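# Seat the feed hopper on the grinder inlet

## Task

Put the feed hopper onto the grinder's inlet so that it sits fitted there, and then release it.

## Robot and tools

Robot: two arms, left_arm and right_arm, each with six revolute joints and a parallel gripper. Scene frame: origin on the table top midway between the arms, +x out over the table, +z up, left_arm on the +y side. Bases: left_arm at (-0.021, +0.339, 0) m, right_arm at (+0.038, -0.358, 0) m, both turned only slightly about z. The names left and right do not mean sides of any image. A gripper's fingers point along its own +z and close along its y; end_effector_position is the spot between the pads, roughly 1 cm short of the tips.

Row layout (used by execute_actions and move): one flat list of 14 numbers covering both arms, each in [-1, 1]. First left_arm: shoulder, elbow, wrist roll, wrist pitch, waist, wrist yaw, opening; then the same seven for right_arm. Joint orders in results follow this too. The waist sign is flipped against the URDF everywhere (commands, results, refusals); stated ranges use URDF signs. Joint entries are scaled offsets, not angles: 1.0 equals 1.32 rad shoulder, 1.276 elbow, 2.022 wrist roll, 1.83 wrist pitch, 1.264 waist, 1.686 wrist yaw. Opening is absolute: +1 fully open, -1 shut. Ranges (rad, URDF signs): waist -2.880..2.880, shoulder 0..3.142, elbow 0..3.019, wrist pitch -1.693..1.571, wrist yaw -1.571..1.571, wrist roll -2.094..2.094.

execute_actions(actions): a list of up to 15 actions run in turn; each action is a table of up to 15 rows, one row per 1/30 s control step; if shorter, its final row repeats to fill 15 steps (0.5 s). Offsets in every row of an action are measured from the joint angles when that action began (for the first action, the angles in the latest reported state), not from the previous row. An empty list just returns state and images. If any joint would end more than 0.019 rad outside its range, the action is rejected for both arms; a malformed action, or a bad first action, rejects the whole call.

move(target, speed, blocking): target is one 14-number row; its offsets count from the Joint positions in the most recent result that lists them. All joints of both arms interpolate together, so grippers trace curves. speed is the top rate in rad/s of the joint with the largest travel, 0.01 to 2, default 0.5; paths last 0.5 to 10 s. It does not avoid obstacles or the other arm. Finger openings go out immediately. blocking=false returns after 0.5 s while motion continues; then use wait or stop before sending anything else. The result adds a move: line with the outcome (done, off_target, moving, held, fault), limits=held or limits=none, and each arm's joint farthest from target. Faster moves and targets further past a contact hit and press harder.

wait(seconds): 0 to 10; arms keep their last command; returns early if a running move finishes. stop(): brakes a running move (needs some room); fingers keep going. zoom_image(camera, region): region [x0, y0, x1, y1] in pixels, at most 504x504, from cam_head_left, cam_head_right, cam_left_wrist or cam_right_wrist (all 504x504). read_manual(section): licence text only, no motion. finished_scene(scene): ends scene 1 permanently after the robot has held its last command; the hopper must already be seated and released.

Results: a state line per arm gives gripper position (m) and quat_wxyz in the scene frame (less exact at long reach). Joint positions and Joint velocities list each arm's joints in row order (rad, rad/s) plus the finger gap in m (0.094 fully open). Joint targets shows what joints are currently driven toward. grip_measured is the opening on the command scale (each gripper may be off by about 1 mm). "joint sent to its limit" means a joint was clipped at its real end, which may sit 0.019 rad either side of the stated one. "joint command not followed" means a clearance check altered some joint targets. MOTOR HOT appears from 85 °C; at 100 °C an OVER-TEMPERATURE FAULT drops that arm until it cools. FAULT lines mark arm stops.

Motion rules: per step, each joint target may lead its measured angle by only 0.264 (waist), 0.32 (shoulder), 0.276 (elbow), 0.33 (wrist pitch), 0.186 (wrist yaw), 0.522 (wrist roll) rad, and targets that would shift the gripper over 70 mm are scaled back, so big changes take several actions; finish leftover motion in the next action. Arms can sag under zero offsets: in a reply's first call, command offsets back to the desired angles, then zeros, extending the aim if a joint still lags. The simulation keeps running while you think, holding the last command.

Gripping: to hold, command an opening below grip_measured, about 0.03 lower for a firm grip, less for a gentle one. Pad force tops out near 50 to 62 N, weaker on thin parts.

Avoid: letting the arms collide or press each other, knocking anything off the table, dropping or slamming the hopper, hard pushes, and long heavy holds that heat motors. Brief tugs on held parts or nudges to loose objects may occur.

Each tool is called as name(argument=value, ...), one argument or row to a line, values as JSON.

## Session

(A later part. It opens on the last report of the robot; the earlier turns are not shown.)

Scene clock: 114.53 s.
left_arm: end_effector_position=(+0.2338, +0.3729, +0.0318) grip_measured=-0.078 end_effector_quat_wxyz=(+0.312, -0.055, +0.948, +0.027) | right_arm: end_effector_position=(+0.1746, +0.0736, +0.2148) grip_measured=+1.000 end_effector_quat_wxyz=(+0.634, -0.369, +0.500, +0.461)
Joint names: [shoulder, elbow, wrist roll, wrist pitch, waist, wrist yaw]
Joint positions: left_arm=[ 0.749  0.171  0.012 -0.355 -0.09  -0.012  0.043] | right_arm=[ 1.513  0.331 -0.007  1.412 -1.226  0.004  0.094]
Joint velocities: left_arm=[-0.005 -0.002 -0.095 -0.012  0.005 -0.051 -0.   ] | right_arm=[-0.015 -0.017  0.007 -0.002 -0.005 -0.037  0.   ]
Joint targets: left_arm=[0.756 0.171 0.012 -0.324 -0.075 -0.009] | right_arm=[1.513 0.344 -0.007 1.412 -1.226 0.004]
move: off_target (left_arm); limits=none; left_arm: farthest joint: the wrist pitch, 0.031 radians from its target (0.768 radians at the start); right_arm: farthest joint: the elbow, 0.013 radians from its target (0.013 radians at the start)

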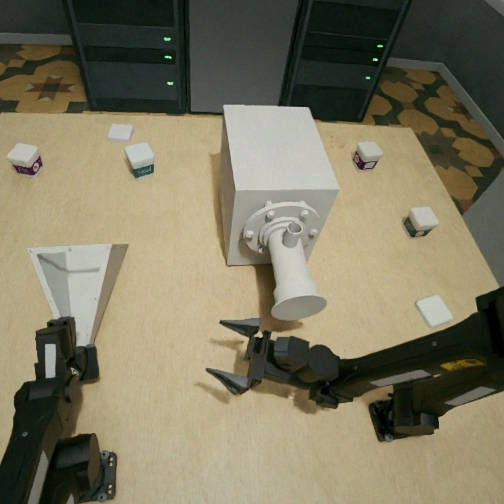

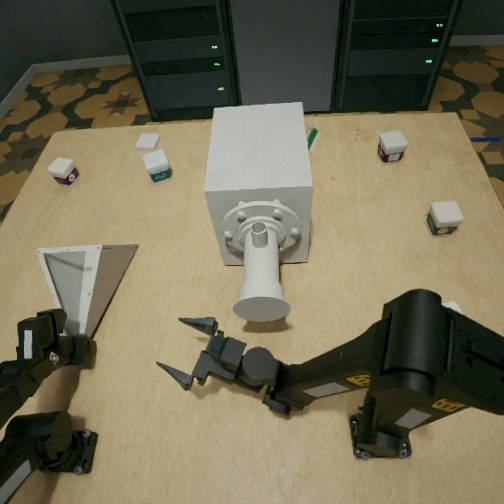

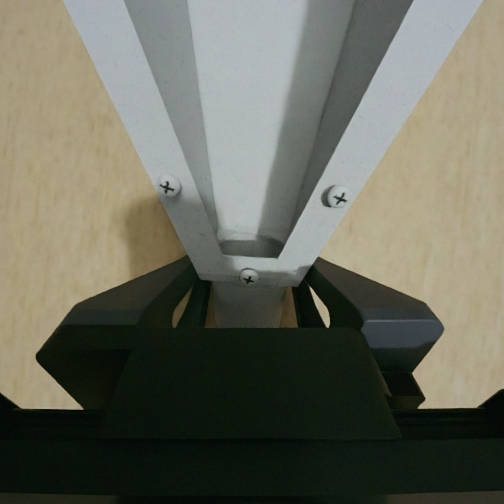

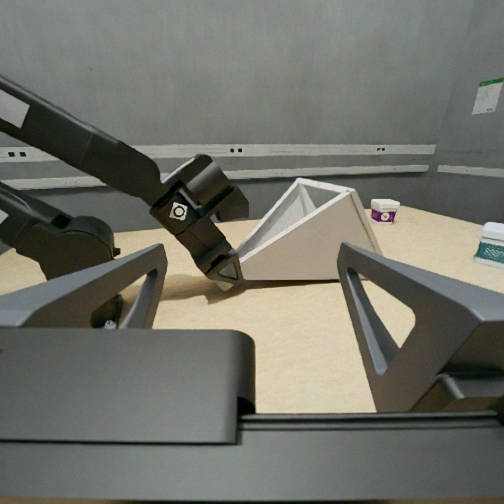

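move(
  target=[0,0.012,0,-0.035,0,0,0,0,0.01,0,0,0,0,1],
  speed=0.2,
)

move(
  target=[0,0.012,0,0,0,0,-0.3,0,0.01,0,0,0,0,1],
)

move(
  target=[0,0.08,0,0.15,0,0,-0.3,0,0.01,0,0,0,0,1],
  speed=0.2,
)

Scene clock: 122.80 s.
left_arm: end_effector_position=(+0.2238, +0.3716, +0.0247) grip_measured=-0.002 end_effector_quat_wxyz=(+0.288, -0.056, +0.956, +0.025) | right_arm: end_effector_position=(+0.1746, +0.0736, +0.2148) grip_measured=+1.000 end_effector_quat_wxyz=(+0.634, -0.369, +0.500, +0.461)
Joint names: [shoulder, elbow, wrist roll, wrist pitch, waist, wrist yaw]
Joint positions: left_arm=[ 0.749  0.171  0.012 -0.405 -0.09  -0.012  0.047] | right_arm=[ 1.513  0.331 -0.007  1.412 -1.226  0.004  0.094]
Joint velocities: left_arm=[ 0.015 -0.007 -0.007 -0.007  0.005 -0.066 -0.   ] | right_arm=[-0.005 -0.002  0.051 -0.002  0.005 -0.037  0.   ]
Joint targets: left_arm=[0.749 0.186 0.012 -0.419 -0.090 -0.012] | right_arm=[1.513 0.344 -0.007 1.412 -1.226 0.004]
move: done; limits=none; left_arm: farthest joint: the elbow, 0.015 radians from its target (0.015 radians at the start); right_arm: farthest joint: the elbow, 0.013 radians from its target (0.013 radians at the start)

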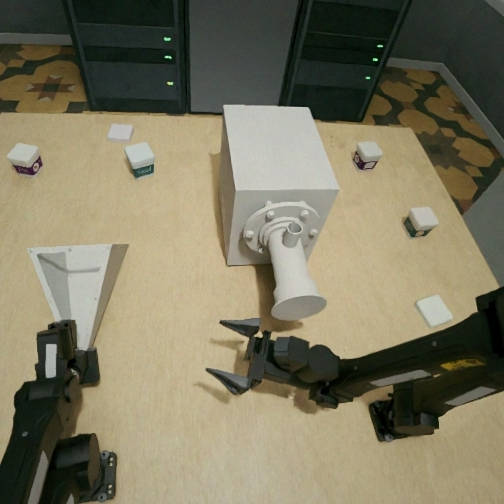

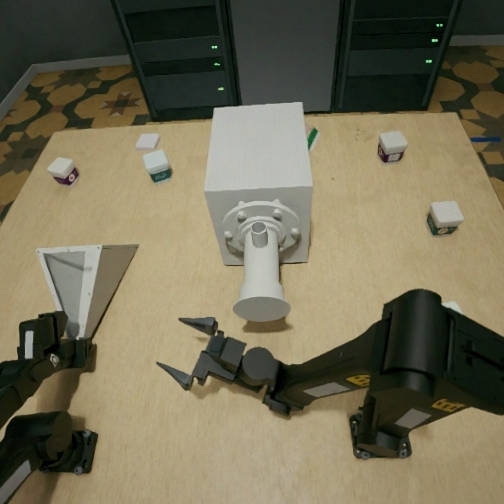

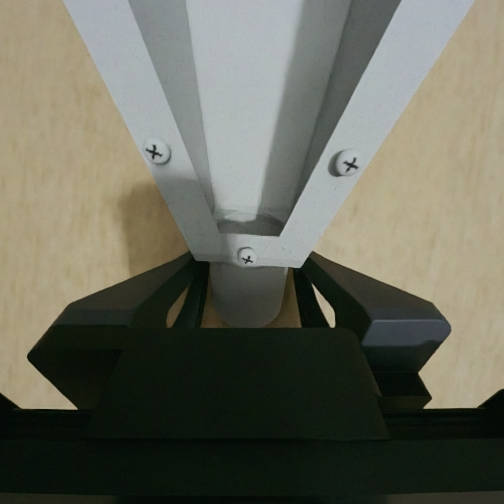

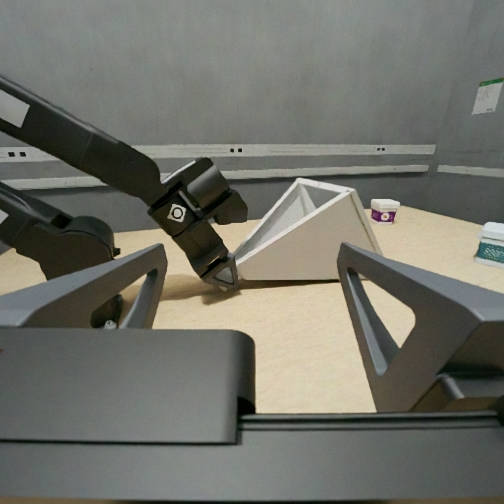

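Scene clock: 123.50 s.
left_arm: end_effector_position=(+0.2238, +0.3718, +0.0247) grip_measured=-0.202 end_effector_quat_wxyz=(+0.288, -0.053, +0.956, +0.027) | right_arm: end_effector_position=(+0.1746, +0.0736, +0.2148) grip_measured=+1.000 end_effector_quat_wxyz=(+0.634, -0.369, +0.500, +0.461)
Joint names: [shoulder, elbow, wrist roll, wrist pitch, waist, wrist yaw]
Joint positions: left_arm=[ 0.749  0.171  0.017 -0.405 -0.09  -0.013  0.038] | right_arm=[ 1.513  0.331 -0.007  1.412 -1.226  0.004  0.094]
Joint velocities: left_arm=[-0.005  0.002 -0.066 -0.002  0.005 -0.037  0.   ] | right_arm=[-0.005  0.012 -0.066  0.007  0.005 -0.066  0.   ]
Joint targets: left_arm=[0.749 0.186 0.012 -0.405 -0.090 -0.012] | right_arm=[1.513 0.344 -0.007 1.412 -1.226 0.004]
move: done; limits=none; left_arm: farthest joint: the elbow, 0.015 radians from its target (0.015 radians at the start); right_arm: farthest joint: the elbow, 0.013 radians from its target (0.013 radians at the start)

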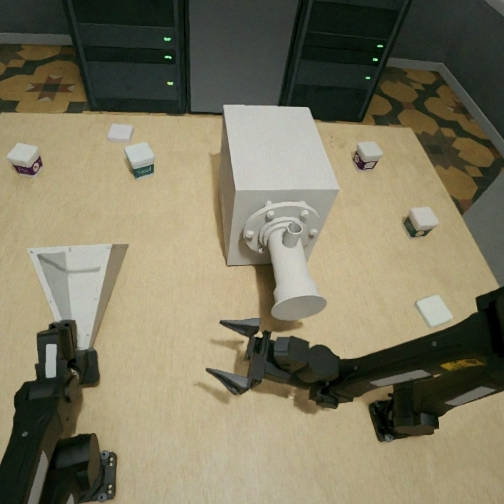

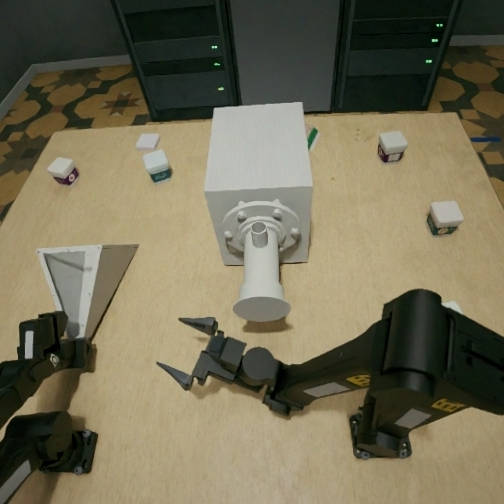

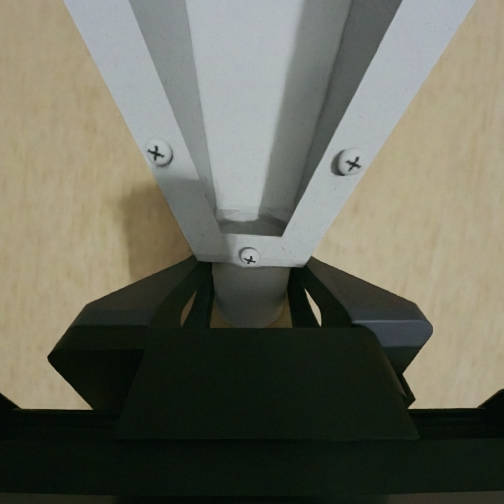

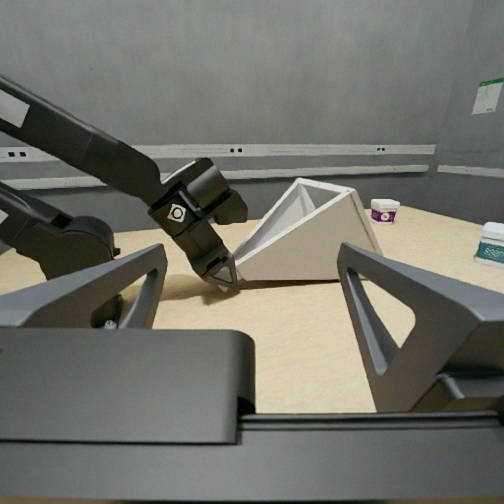

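Scene clock: 125.23 s.
left_arm: end_effector_position=(+0.2624, +0.3774, +0.0539) grip_measured=-0.204 end_effector_quat_wxyz=(+0.380, -0.045, +0.923, +0.038) | right_arm: end_effector_position=(+0.1746, +0.0736, +0.2148) grip_measured=+1.000 end_effector_quat_wxyz=(+0.634, -0.369, +0.500, +0.461)
Joint names: [shoulder, elbow, wrist roll, wrist pitch, waist, wrist yaw]
Joint positions: left_arm=[ 0.765  0.171  0.034 -0.193 -0.09  -0.017  0.037] | right_arm=[ 1.513  0.331 -0.007  1.412 -1.226  0.004  0.094]
Joint velocities: left_arm=[-0.005  0.017 -0.022 -0.002  0.005  0.022  0.   ] | right_arm=[ 0.005  0.002  0.022  0.007  0.005 -0.037  0.   ]
Joint targets: left_arm=[0.749 0.273 0.018 -0.130 -0.090 -0.013] | right_arm=[1.513 0.344 -0.007 1.412 -1.226 0.004]
move: off_target (left_arm); limits=none; left_arm: farthest joint: the elbow, 0.102 radians from its target (0.102 radians at the start); right_arm: farthest joint: the elbow, 0.013 radians from its target (0.013 radians at the start)

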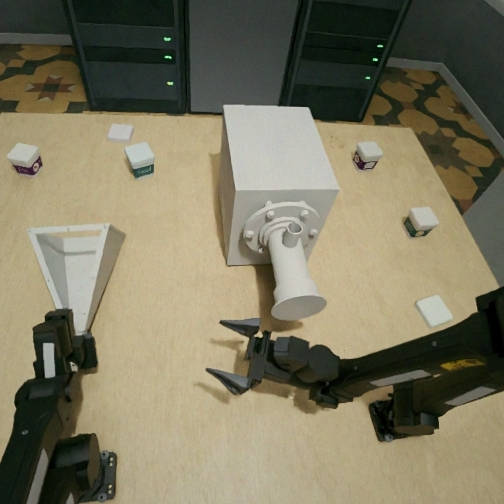

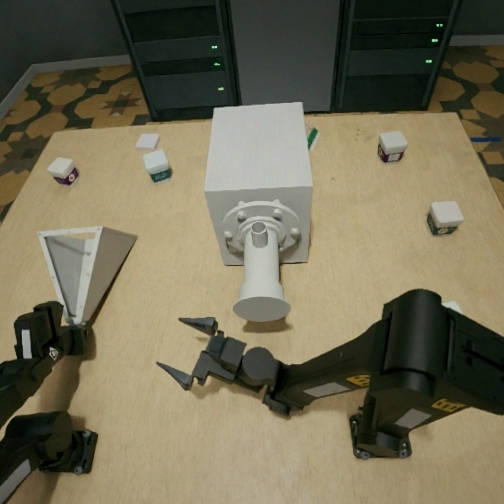

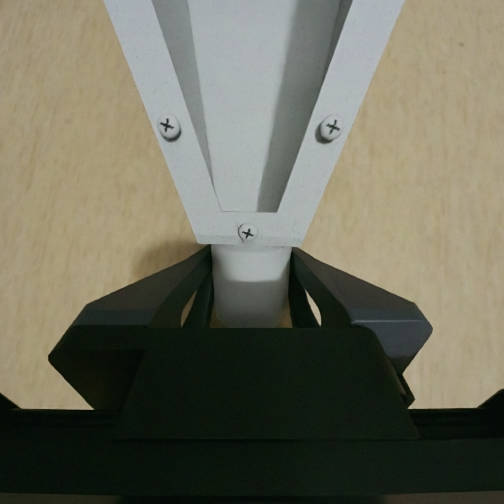

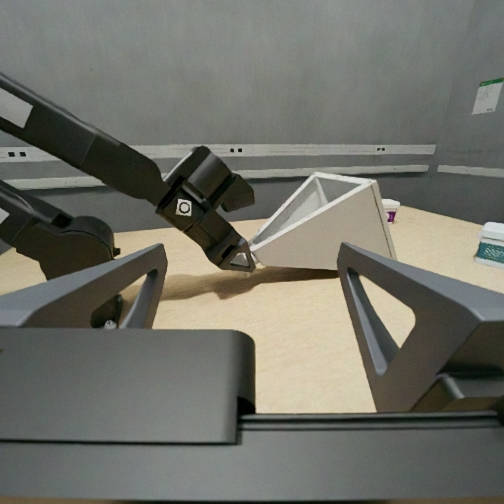

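move(
  target=[-0.012,0.03,0,-0.11,0,0,-0.22,0,0.01,0,0,0,0,1],
  speed=0.25,
)

move(
  target=[0,0.015,0,0,0,0,0.4,0,0.01,0,0,0,0,1],
)

move(
  target=[0,0.7,0,-0.67,0,0,0.4,0,0.01,0,0,0,0,1],
  speed=0.9,
)

move(
  target=[0.655,0.48,-0.015,0.02,0.205,-0.097,0,0,0.01,0,0,0,0.15,1],
  speed=0.8,
)

Scene clock: 176.43 s.
left_arm: end_effector_position=(+0.2274, +0.3730, +0.0252) grip_measured=-0.204 end_effector_quat_wxyz=(+0.299, -0.045, +0.953, +0.032) | right_arm: end_effector_position=(+0.1746, +0.0736, +0.2148) grip_measured=+1.000 end_effector_quat_wxyz=(+0.634, -0.369, +0.500, +0.461)
Joint names: [shoulder, elbow, wrist roll, wrist pitch, waist, wrist yaw]
Joint positions: left_arm=[ 0.754  0.163  0.035 -0.369 -0.09  -0.017  0.037] | right_arm=[ 1.513  0.331 -0.007  1.412 -1.226  0.004  0.094]
Joint velocities: left_arm=[-0.005  0.002 -0.022  0.002 -0.005 -0.022  0.   ] | right_arm=[-0.005  0.007  0.022 -0.002  0.015  0.037  0.   ]
Joint targets: left_arm=[0.749 0.209 0.033 -0.394 -0.090 -0.017] | right_arm=[1.513 0.344 -0.007 1.412 -1.226 0.004]
move: off_target (left_arm); limits=none; left_arm: farthest joint: the elbow, 0.046 radians from its target (0.038 radians at the start); right_arm: farthest joint: the elbow, 0.013 radians from its target (0.013 radians at the start)

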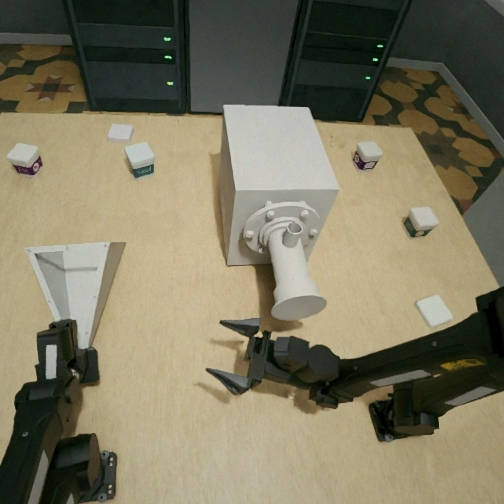

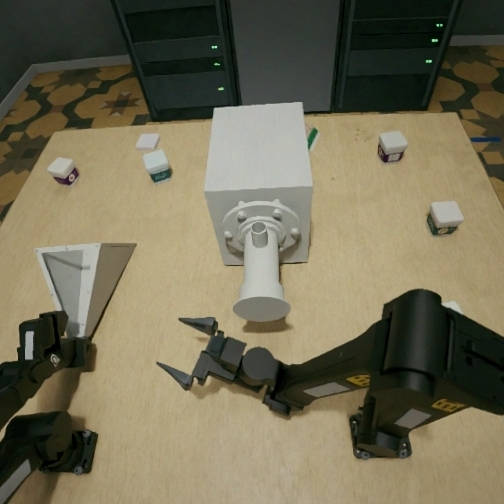

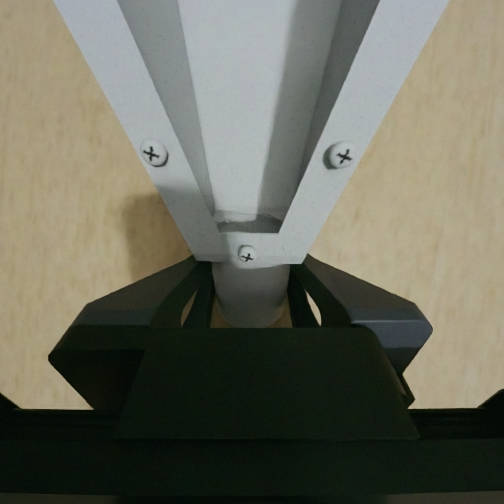

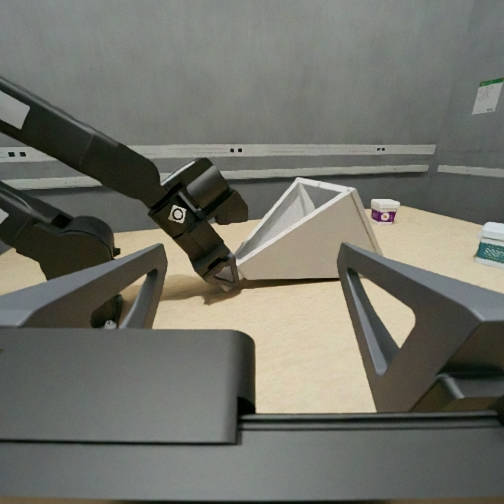

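Scene clock: 177.13 s.
left_arm: end_effector_position=(+0.2274, +0.3730, +0.0252) grip_measured=+0.398 end_effector_quat_wxyz=(+0.299, -0.045, +0.953, +0.032) | right_arm: end_effector_position=(+0.1746, +0.0736, +0.2148) grip_measured=+1.000 end_effector_quat_wxyz=(+0.634, -0.369, +0.500, +0.461)
Joint names: [shoulder, elbow, wrist roll, wrist pitch, waist, wrist yaw]
Joint positions: left_arm=[ 0.754  0.163  0.035 -0.369 -0.09  -0.017  0.066] | right_arm=[ 1.513  0.331 -0.007  1.412 -1.226  0.004  0.094]
Joint velocities: left_arm=[-0.015 -0.012  0.022 -0.017  0.015  0.037 -0.001] | right_arm=[-0.005 -0.007 -0.022 -0.012 -0.005 -0.051  0.   ]
Joint targets: left_arm=[0.754 0.182 0.035 -0.369 -0.090 -0.017] | right_arm=[1.513 0.344 -0.007 1.412 -1.226 0.004]
move: done; limits=none; left_arm: farthest joint: the elbow, 0.019 radians from its target (0.019 radians at the start); right_arm: farthest joint: the elbow, 0.013 radians from its target (0.013 radians at the start)

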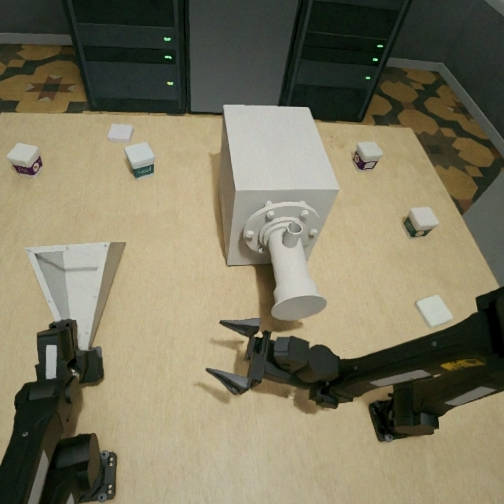

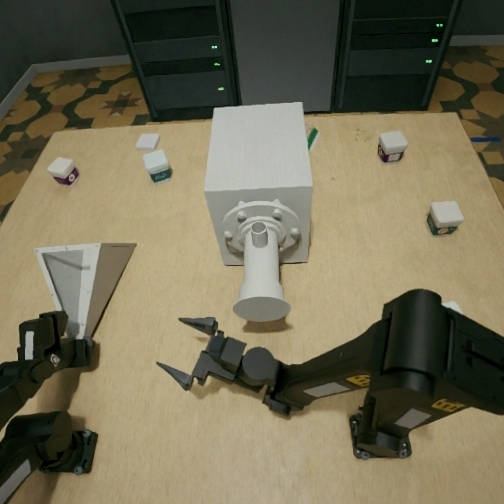

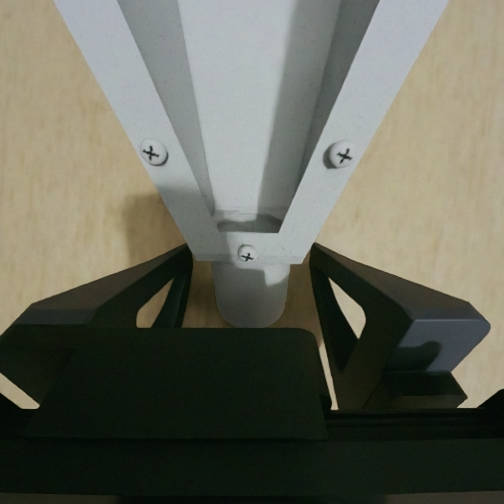

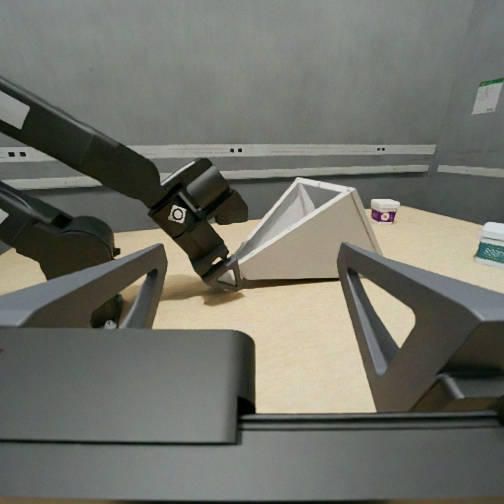

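Scene clock: 179.07 s.
left_arm: end_effector_position=(+0.1993, +0.3695, +0.3006) grip_measured=+0.398 end_effector_quat_wxyz=(+0.125, -0.046, +0.991, +0.019) | right_arm: end_effector_position=(+0.1746, +0.0736, +0.2148) grip_measured=+1.000 end_effector_quat_wxyz=(+0.634, -0.369, +0.500, +0.461)
Joint names: [shoulder, elbow, wrist roll, wrist pitch, waist, wrist yaw]
Joint positions: left_arm=[ 0.753  1.017  0.035 -1.581 -0.09  -0.017  0.066] | right_arm=[ 1.513  0.331 -0.007  1.412 -1.226  0.004  0.094]
Joint velocities: left_arm=[-0.015  0.007 -0.007 -0.012 -0.005 -0.095 -0.   ] | right_arm=[-0.015  0.002 -0.022 -0.002  0.005  0.007  0.   ]
Joint targets: left_arm=[0.754 1.057 0.035 -1.595 -0.090 -0.017] | right_arm=[1.513 0.344 -0.007 1.412 -1.226 0.004]
move: off_target (left_arm); limits=none; left_arm: farthest joint: the elbow, 0.039 radians from its target (0.893 radians at the start); right_arm: farthest joint: the elbow, 0.013 radians from its target (0.013 radians at the start)

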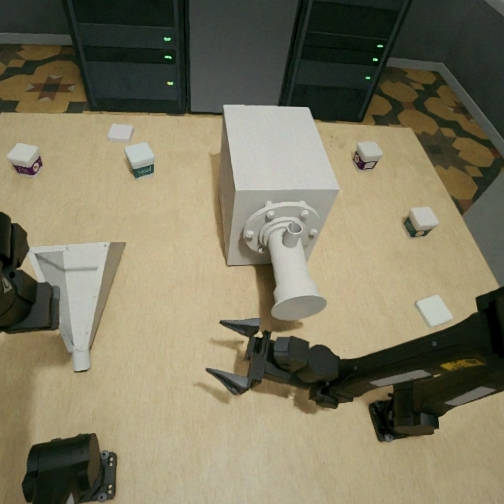

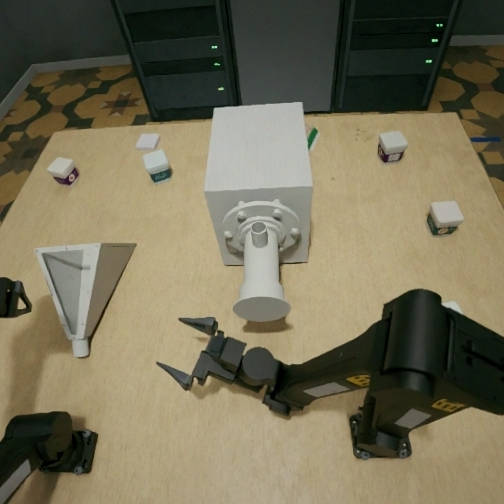

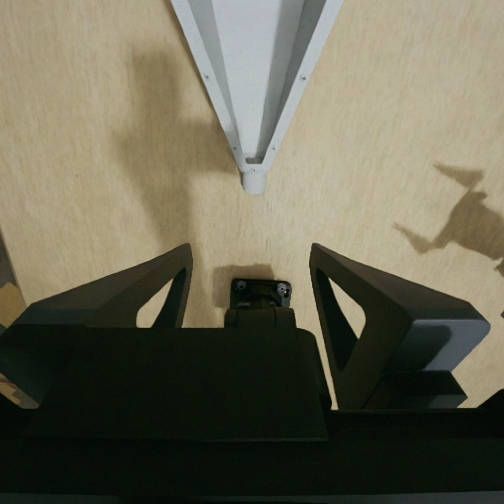

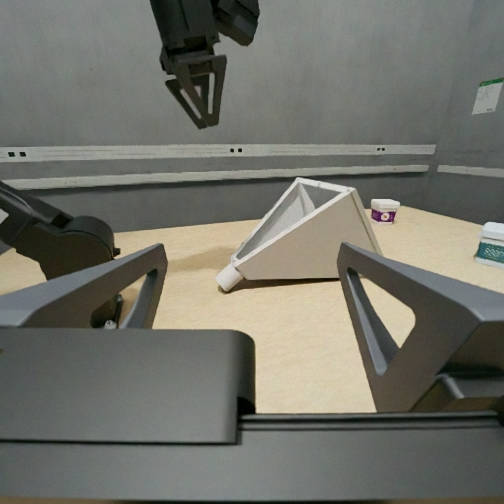

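Scene clock: 180.87 s.
left_arm: end_effector_position=(+0.4639, +0.3044, +0.2429) grip_measured=+0.002 end_effector_quat_wxyz=(-0.010, +0.076, +0.993, +0.089) | right_arm: end_effector_position=(+0.2135, +0.0558, +0.2136) grip_measured=+1.000 end_effector_quat_wxyz=(+0.674, -0.287, +0.554, +0.394)
Joint names: [shoulder, elbow, wrist roll, wrist pitch, waist, wrist yaw]
Joint positions: left_arm=[ 1.628  1.579  0.017 -1.553  0.168 -0.177  0.047] | right_arm=[ 1.513  0.331 -0.007  1.412 -1.226  0.253  0.094]
Joint velocities: left_arm=[-0.005 -0.002  0.007 -0.007  0.005 -0.037 -0.   ] | right_arm=[-0.005 -0.002  0.037  0.002  0.015 -0.051  0.   ]
Joint targets: left_arm=[1.618 1.629 0.004 -1.544 0.170 -0.181] | right_arm=[1.513 0.344 -0.007 1.412 -1.226 0.256]
move: off_target (left_arm); limits=none; left_arm: farthest joint: the elbow, 0.050 radians from its target (0.613 radians at the start); right_arm: farthest joint: the elbow, 0.013 radians from its target (0.013 radians at the start)

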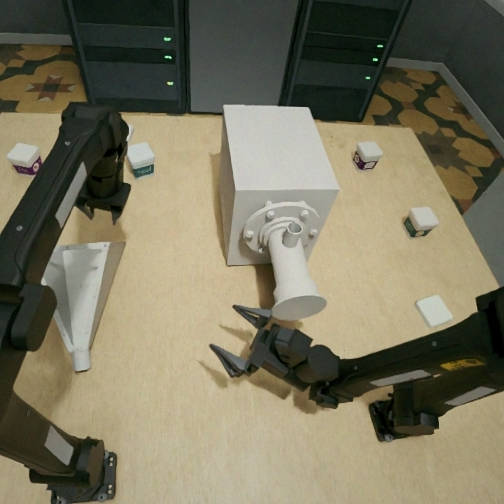

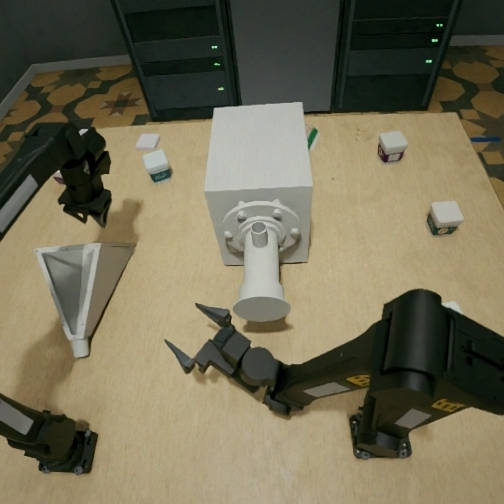

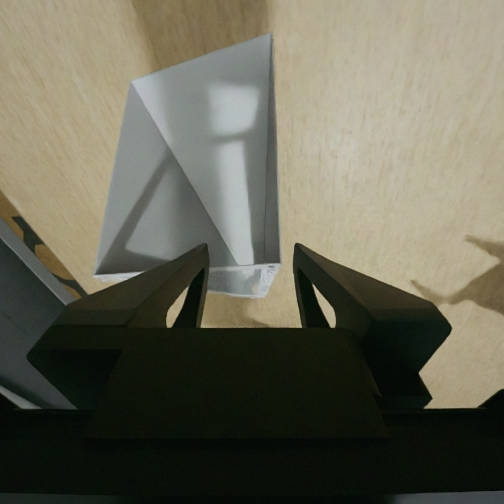

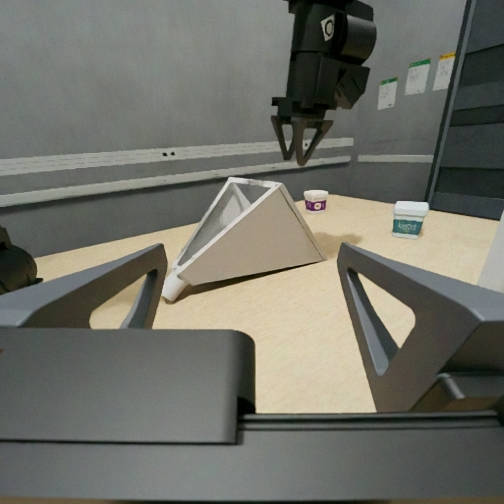

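move(
  target=[0.026,-0.275,0,0.228,0,0,0,0,0.01,0,0,0,0,1],
  speed=0.35,
)

Scene clock: 190.87 s.
left_arm: end_effector_position=(+0.4621, +0.3039, +0.1412) grip_measured=+0.002 end_effector_quat_wxyz=(+0.046, +0.072, +0.993, +0.086) | right_arm: end_effector_position=(+0.2135, +0.0558, +0.2136) grip_measured=+1.000 end_effector_quat_wxyz=(+0.674, -0.287, +0.554, +0.394)
Joint names: [shoulder, elbow, wrist roll, wrist pitch, waist, wrist yaw]
Joint positions: left_arm=[ 1.603  1.274  0.017 -1.159  0.17  -0.177  0.047] | right_arm=[ 1.513  0.331 -0.007  1.412 -1.226  0.253  0.094]
Joint velocities: left_arm=[ 0.005 -0.002 -0.051 -0.002 -0.005 -0.037 -0.001] | right_arm=[-0.005 -0.007  0.051  0.012  0.015  0.022  0.   ]
Joint targets: left_arm=[1.662 1.228 0.017 -1.136 0.169 -0.177] | right_arm=[1.513 0.344 -0.007 1.412 -1.226 0.253]
move: off_target (left_arm); limits=none; left_arm: farthest joint: the shoulder, 0.059 radians from its target (0.034 radians at the start); right_arm: farthest joint: the elbow, 0.013 radians from its target (0.013 radians at the start)

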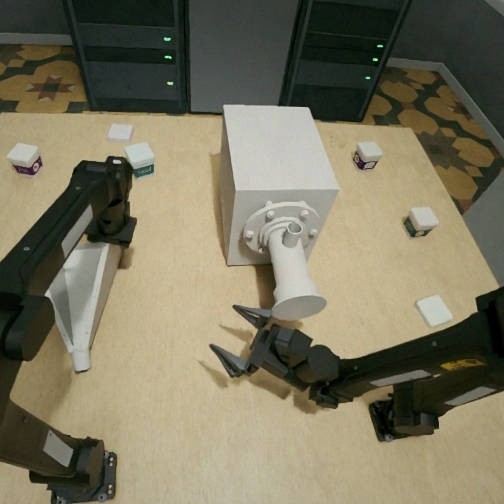

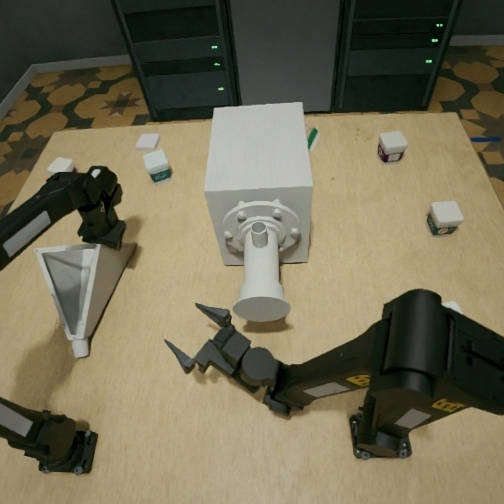

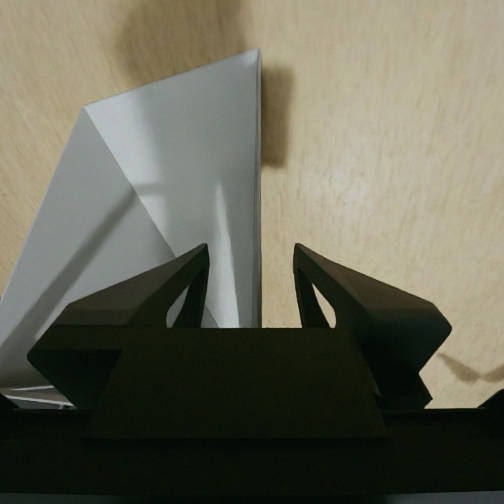

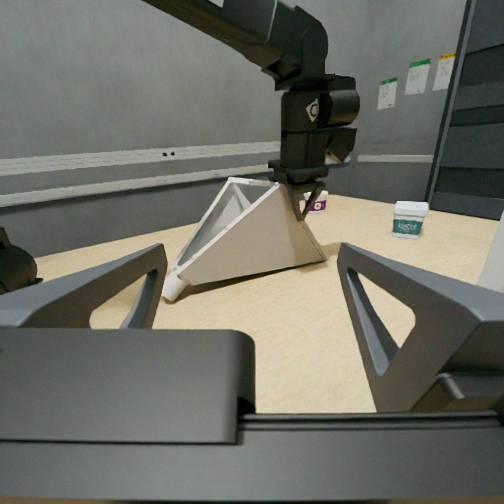

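move(
  target=[0.07,0.15,0,-0.09,0,0,0,0,0.01,0,0,0,0,1],
  speed=0.25,
)

move(
  target=[0.055,0.025,0,-0.05,0,0,0,0,0.01,0,0,0,0,1],
  speed=0.15,
)

zoom_image(
  camera="cam_right_wrist",
  region=[200,110,380,290],
)

Scene clock: 207.37 s.
left_arm: end_effector_position=(+0.4778, +0.3018, +0.1579) grip_measured=+0.002 end_effector_quat_wxyz=(+0.005, +0.076, +0.993, +0.088) | right_arm: end_effector_position=(+0.2135, +0.0558, +0.2136) grip_measured=+1.000 end_effector_quat_wxyz=(+0.674, -0.287, +0.554, +0.394)
Joint names: [shoulder, elbow, wrist roll, wrist pitch, waist, wrist yaw]
Joint positions: left_arm=[ 1.68   1.419  0.017 -1.311  0.17  -0.177  0.047] | right_arm=[ 1.513  0.331 -0.007  1.412 -1.226  0.253  0.094]
Joint velocities: left_arm=[ 0.005  0.007  0.051 -0.007  0.005  0.037  0.   ] | right_arm=[-0.015  0.002  0.037  0.002 -0.005 -0.051  0.   ]
Joint targets: left_arm=[1.695 1.466 0.017 -1.324 0.170 -0.177] | right_arm=[1.513 0.344 -0.007 1.412 -1.226 0.253]
move: off_target (left_arm); limits=none; left_arm: farthest joint: the elbow, 0.047 radians from its target (0.191 radians at the start); right_arm: farthest joint: the elbow, 0.013 radians from its target (0.013 radians at the start)

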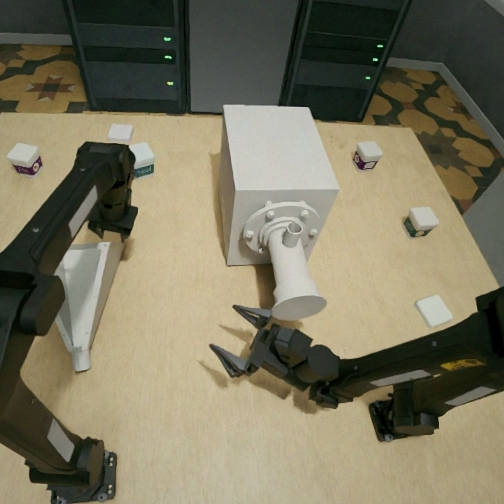

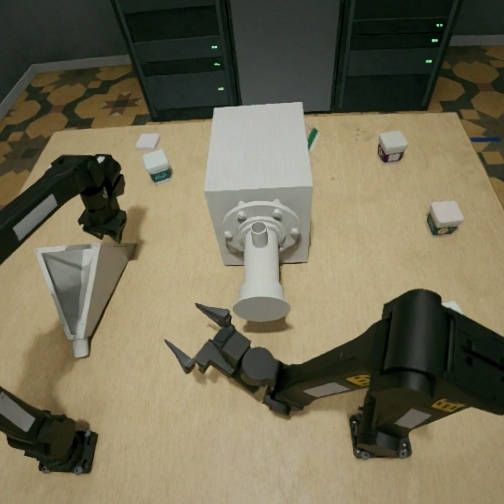

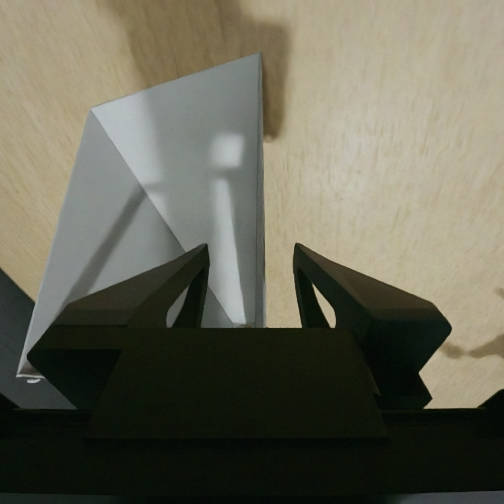

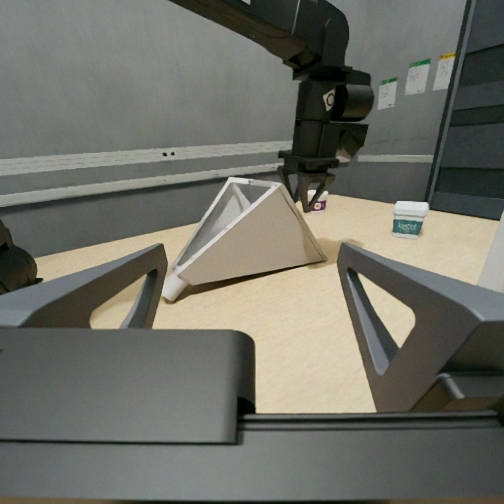

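Scene clock: 208.33 s.
left_arm: end_effector_position=(+0.4598, +0.3042, +0.1295) grip_measured=+0.002 end_effector_quat_wxyz=(-0.066, +0.082, +0.990, +0.092) | right_arm: end_effector_position=(+0.2135, +0.0558, +0.2136) grip_measured=+1.000 end_effector_quat_wxyz=(+0.674, -0.287, +0.554, +0.394)
Joint names: [shoulder, elbow, wrist roll, wrist pitch, waist, wrist yaw]
Joint positions: left_arm=[ 1.743  1.419  0.017 -1.389  0.17  -0.177  0.047] | right_arm=[ 1.513  0.331 -0.007  1.412 -1.226  0.253  0.094]
Joint velocities: left_arm=[-0.005  0.002  0.051 -0.017 -0.005 -0.007 -0.001] | right_arm=[-0.015  0.002  0.022 -0.007 -0.005 -0.022  0.   ]
Joint targets: left_arm=[1.752 1.451 0.017 -1.402 0.170 -0.177] | right_arm=[1.513 0.344 -0.007 1.412 -1.226 0.253]
move: off_target (left_arm); limits=none; left_arm: farthest joint: the elbow, 0.032 radians from its target (0.032 radians at the start); right_arm: farthest joint: the elbow, 0.013 radians from its target (0.013 radians at the start)

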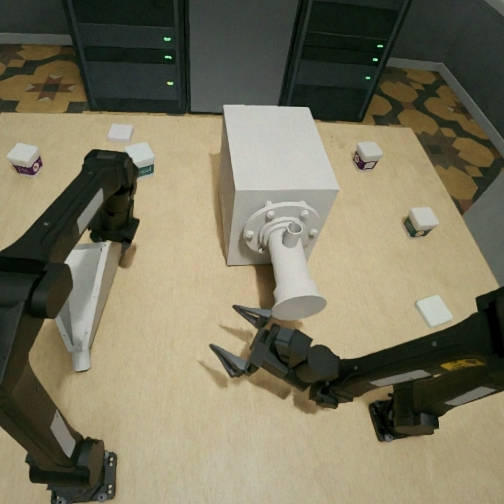

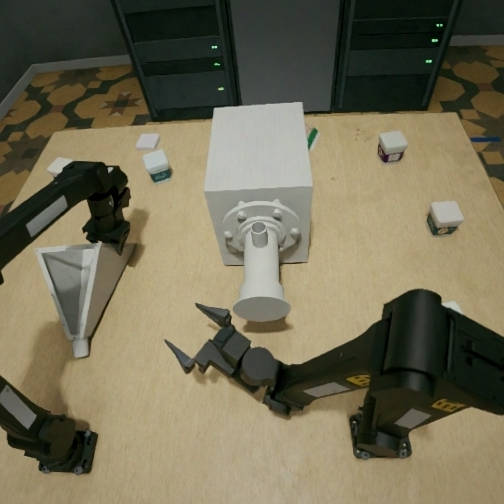

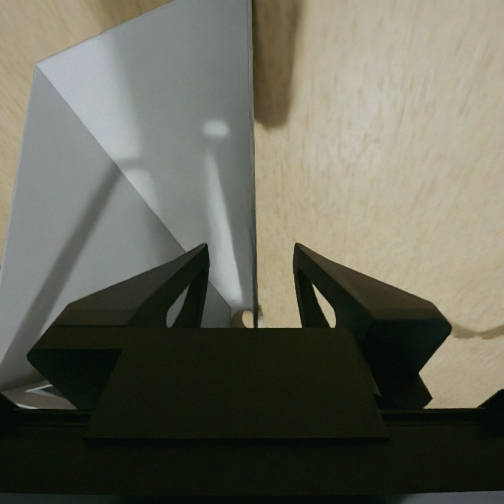

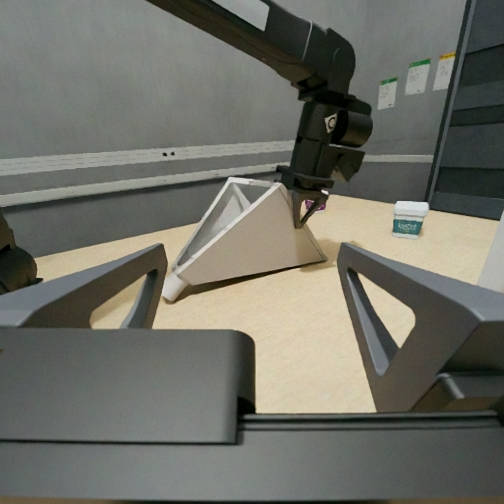

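Region (200, 110, 380, 290) of cam_right_wrist's 504x504 image, scaled by 2.800, with more detail than that image has.

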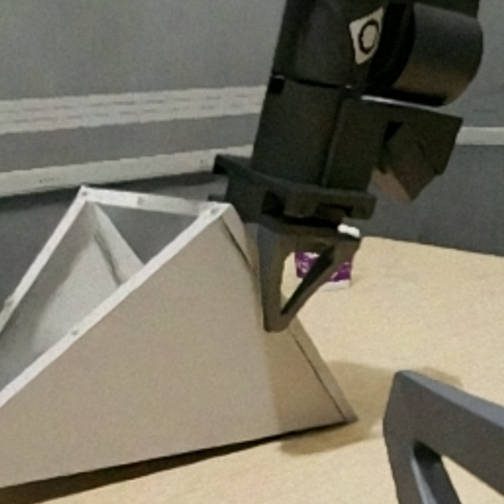

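move(
  target=[0,0.02,0,0,0,0,-1,0,0.01,0,0,0,-0.1,1],
)

move(
  target=[-0.44,-0.18,0,0.14,0,0,-1,0,0.01,0,0,0,0,1],
  speed=0.3,
)

Scene clock: 216.77 s.
left_arm: end_effector_position=(+0.4598, +0.3037, +0.1294) grip_measured=-0.984 end_effector_quat_wxyz=(-0.066, +0.082, +0.990, +0.091) | right_arm: end_effector_position=(+0.1882, +0.0687, +0.2147) grip_measured=+1.000 end_effector_quat_wxyz=(+0.649, -0.342, +0.519, +0.439)
Joint names: [shoulder, elbow, wrist roll, wrist pitch, waist, wrist yaw]
Joint positions: left_arm=[ 1.743  1.419  0.017 -1.389  0.17  -0.175  0.001] | right_arm=[ 1.513  0.331 -0.007  1.412 -1.226  0.088  0.094]
Joint velocities: left_arm=[-0.005  0.007  0.007  0.007 -0.005  0.022 -0.001] | right_arm=[-0.005  0.017  0.051 -0.002  0.005  0.022  0.   ]
Joint targets: left_arm=[1.743 1.444 0.017 -1.389 0.170 -0.177] | right_arm=[1.513 0.344 -0.007 1.412 -1.226 0.085]
move: off_target (left_arm); limits=none; left_arm: farthest joint: the elbow, 0.026 radians from its target (0.026 radians at the start); right_arm: farthest joint: the elbow, 0.013 radians from its target (0.013 radians at the start)

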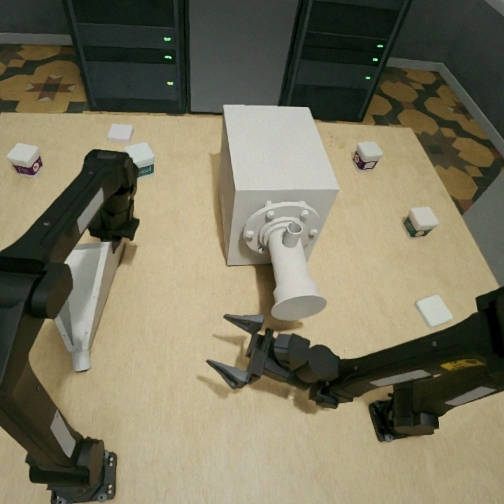

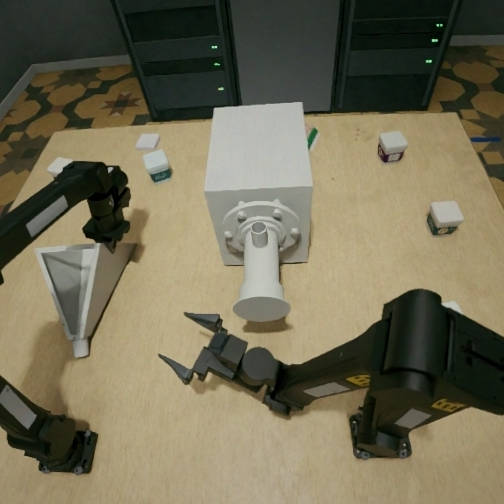

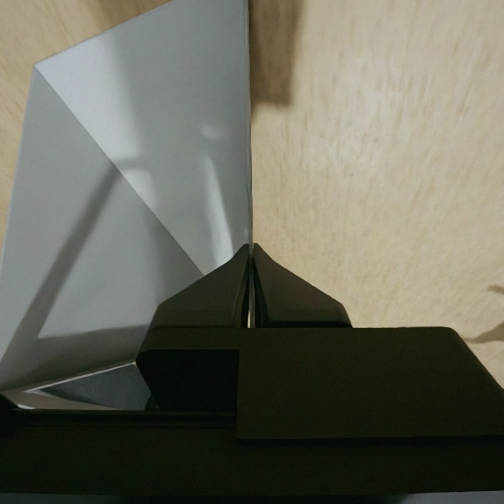

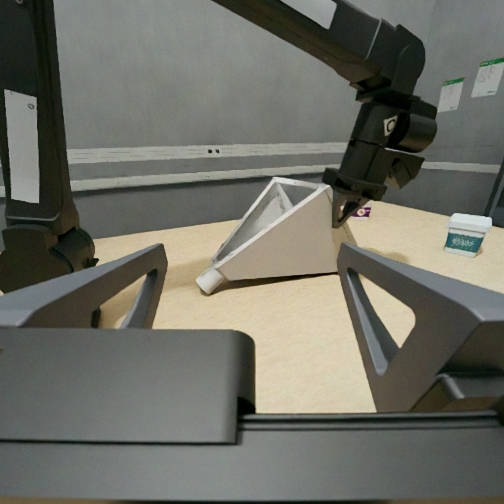

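Scene clock: 219.27 s.
left_arm: end_effector_position=(+0.3949, +0.3088, +0.2570) grip_measured=-0.984 end_effector_quat_wxyz=(+0.178, +0.054, +0.980, +0.064) | right_arm: end_effector_position=(+0.1882, +0.0687, +0.2147) grip_measured=+1.000 end_effector_quat_wxyz=(+0.649, -0.342, +0.519, +0.439)
Joint names: [shoulder, elbow, wrist roll, wrist pitch, waist, wrist yaw]
Joint positions: left_arm=[ 1.209  1.15   0.003 -1.162  0.17  -0.153  0.001] | right_arm=[ 1.513  0.331 -0.007  1.412 -1.226  0.088  0.094]
Joint velocities: left_arm=[0.005 0.007 0.022 0.002 0.005 0.037 0.   ] | right_arm=[ 0.005 -0.022  0.022 -0.002 -0.005 -0.007  0.   ]
Joint targets: left_arm=[1.162 1.189 0.017 -1.133 0.170 -0.176] | right_arm=[1.513 0.344 -0.007 1.412 -1.226 0.088]
move: off_target (left_arm); limits=none; left_arm: farthest joint: the shoulder, 0.047 radians from its target (0.581 radians at the start); right_arm: farthest joint: the elbow, 0.013 radians from its target (0.013 radians at the start)

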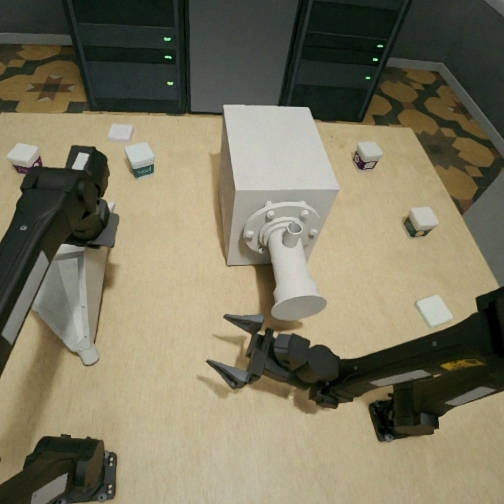

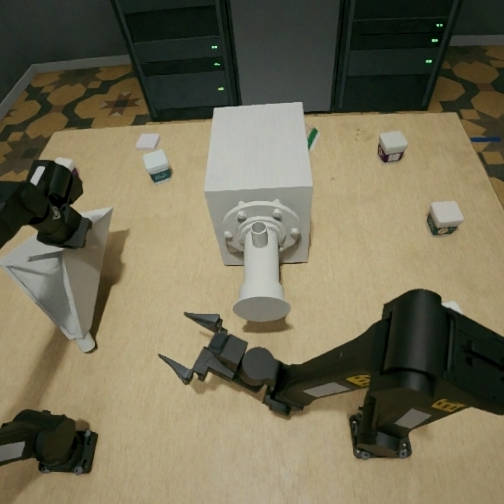

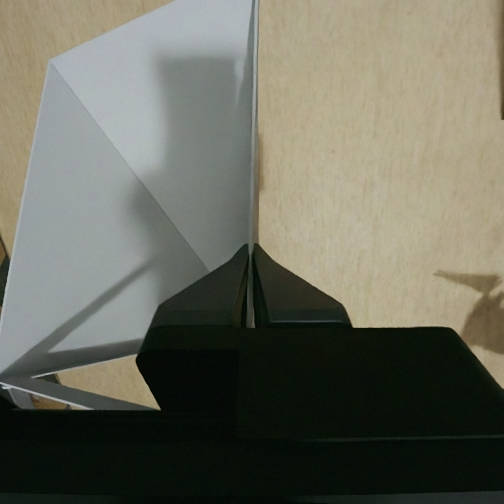

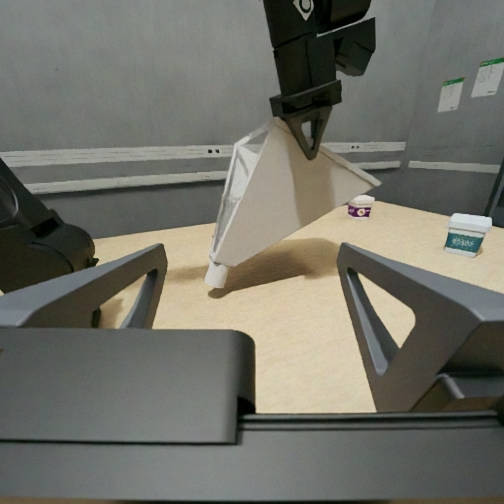

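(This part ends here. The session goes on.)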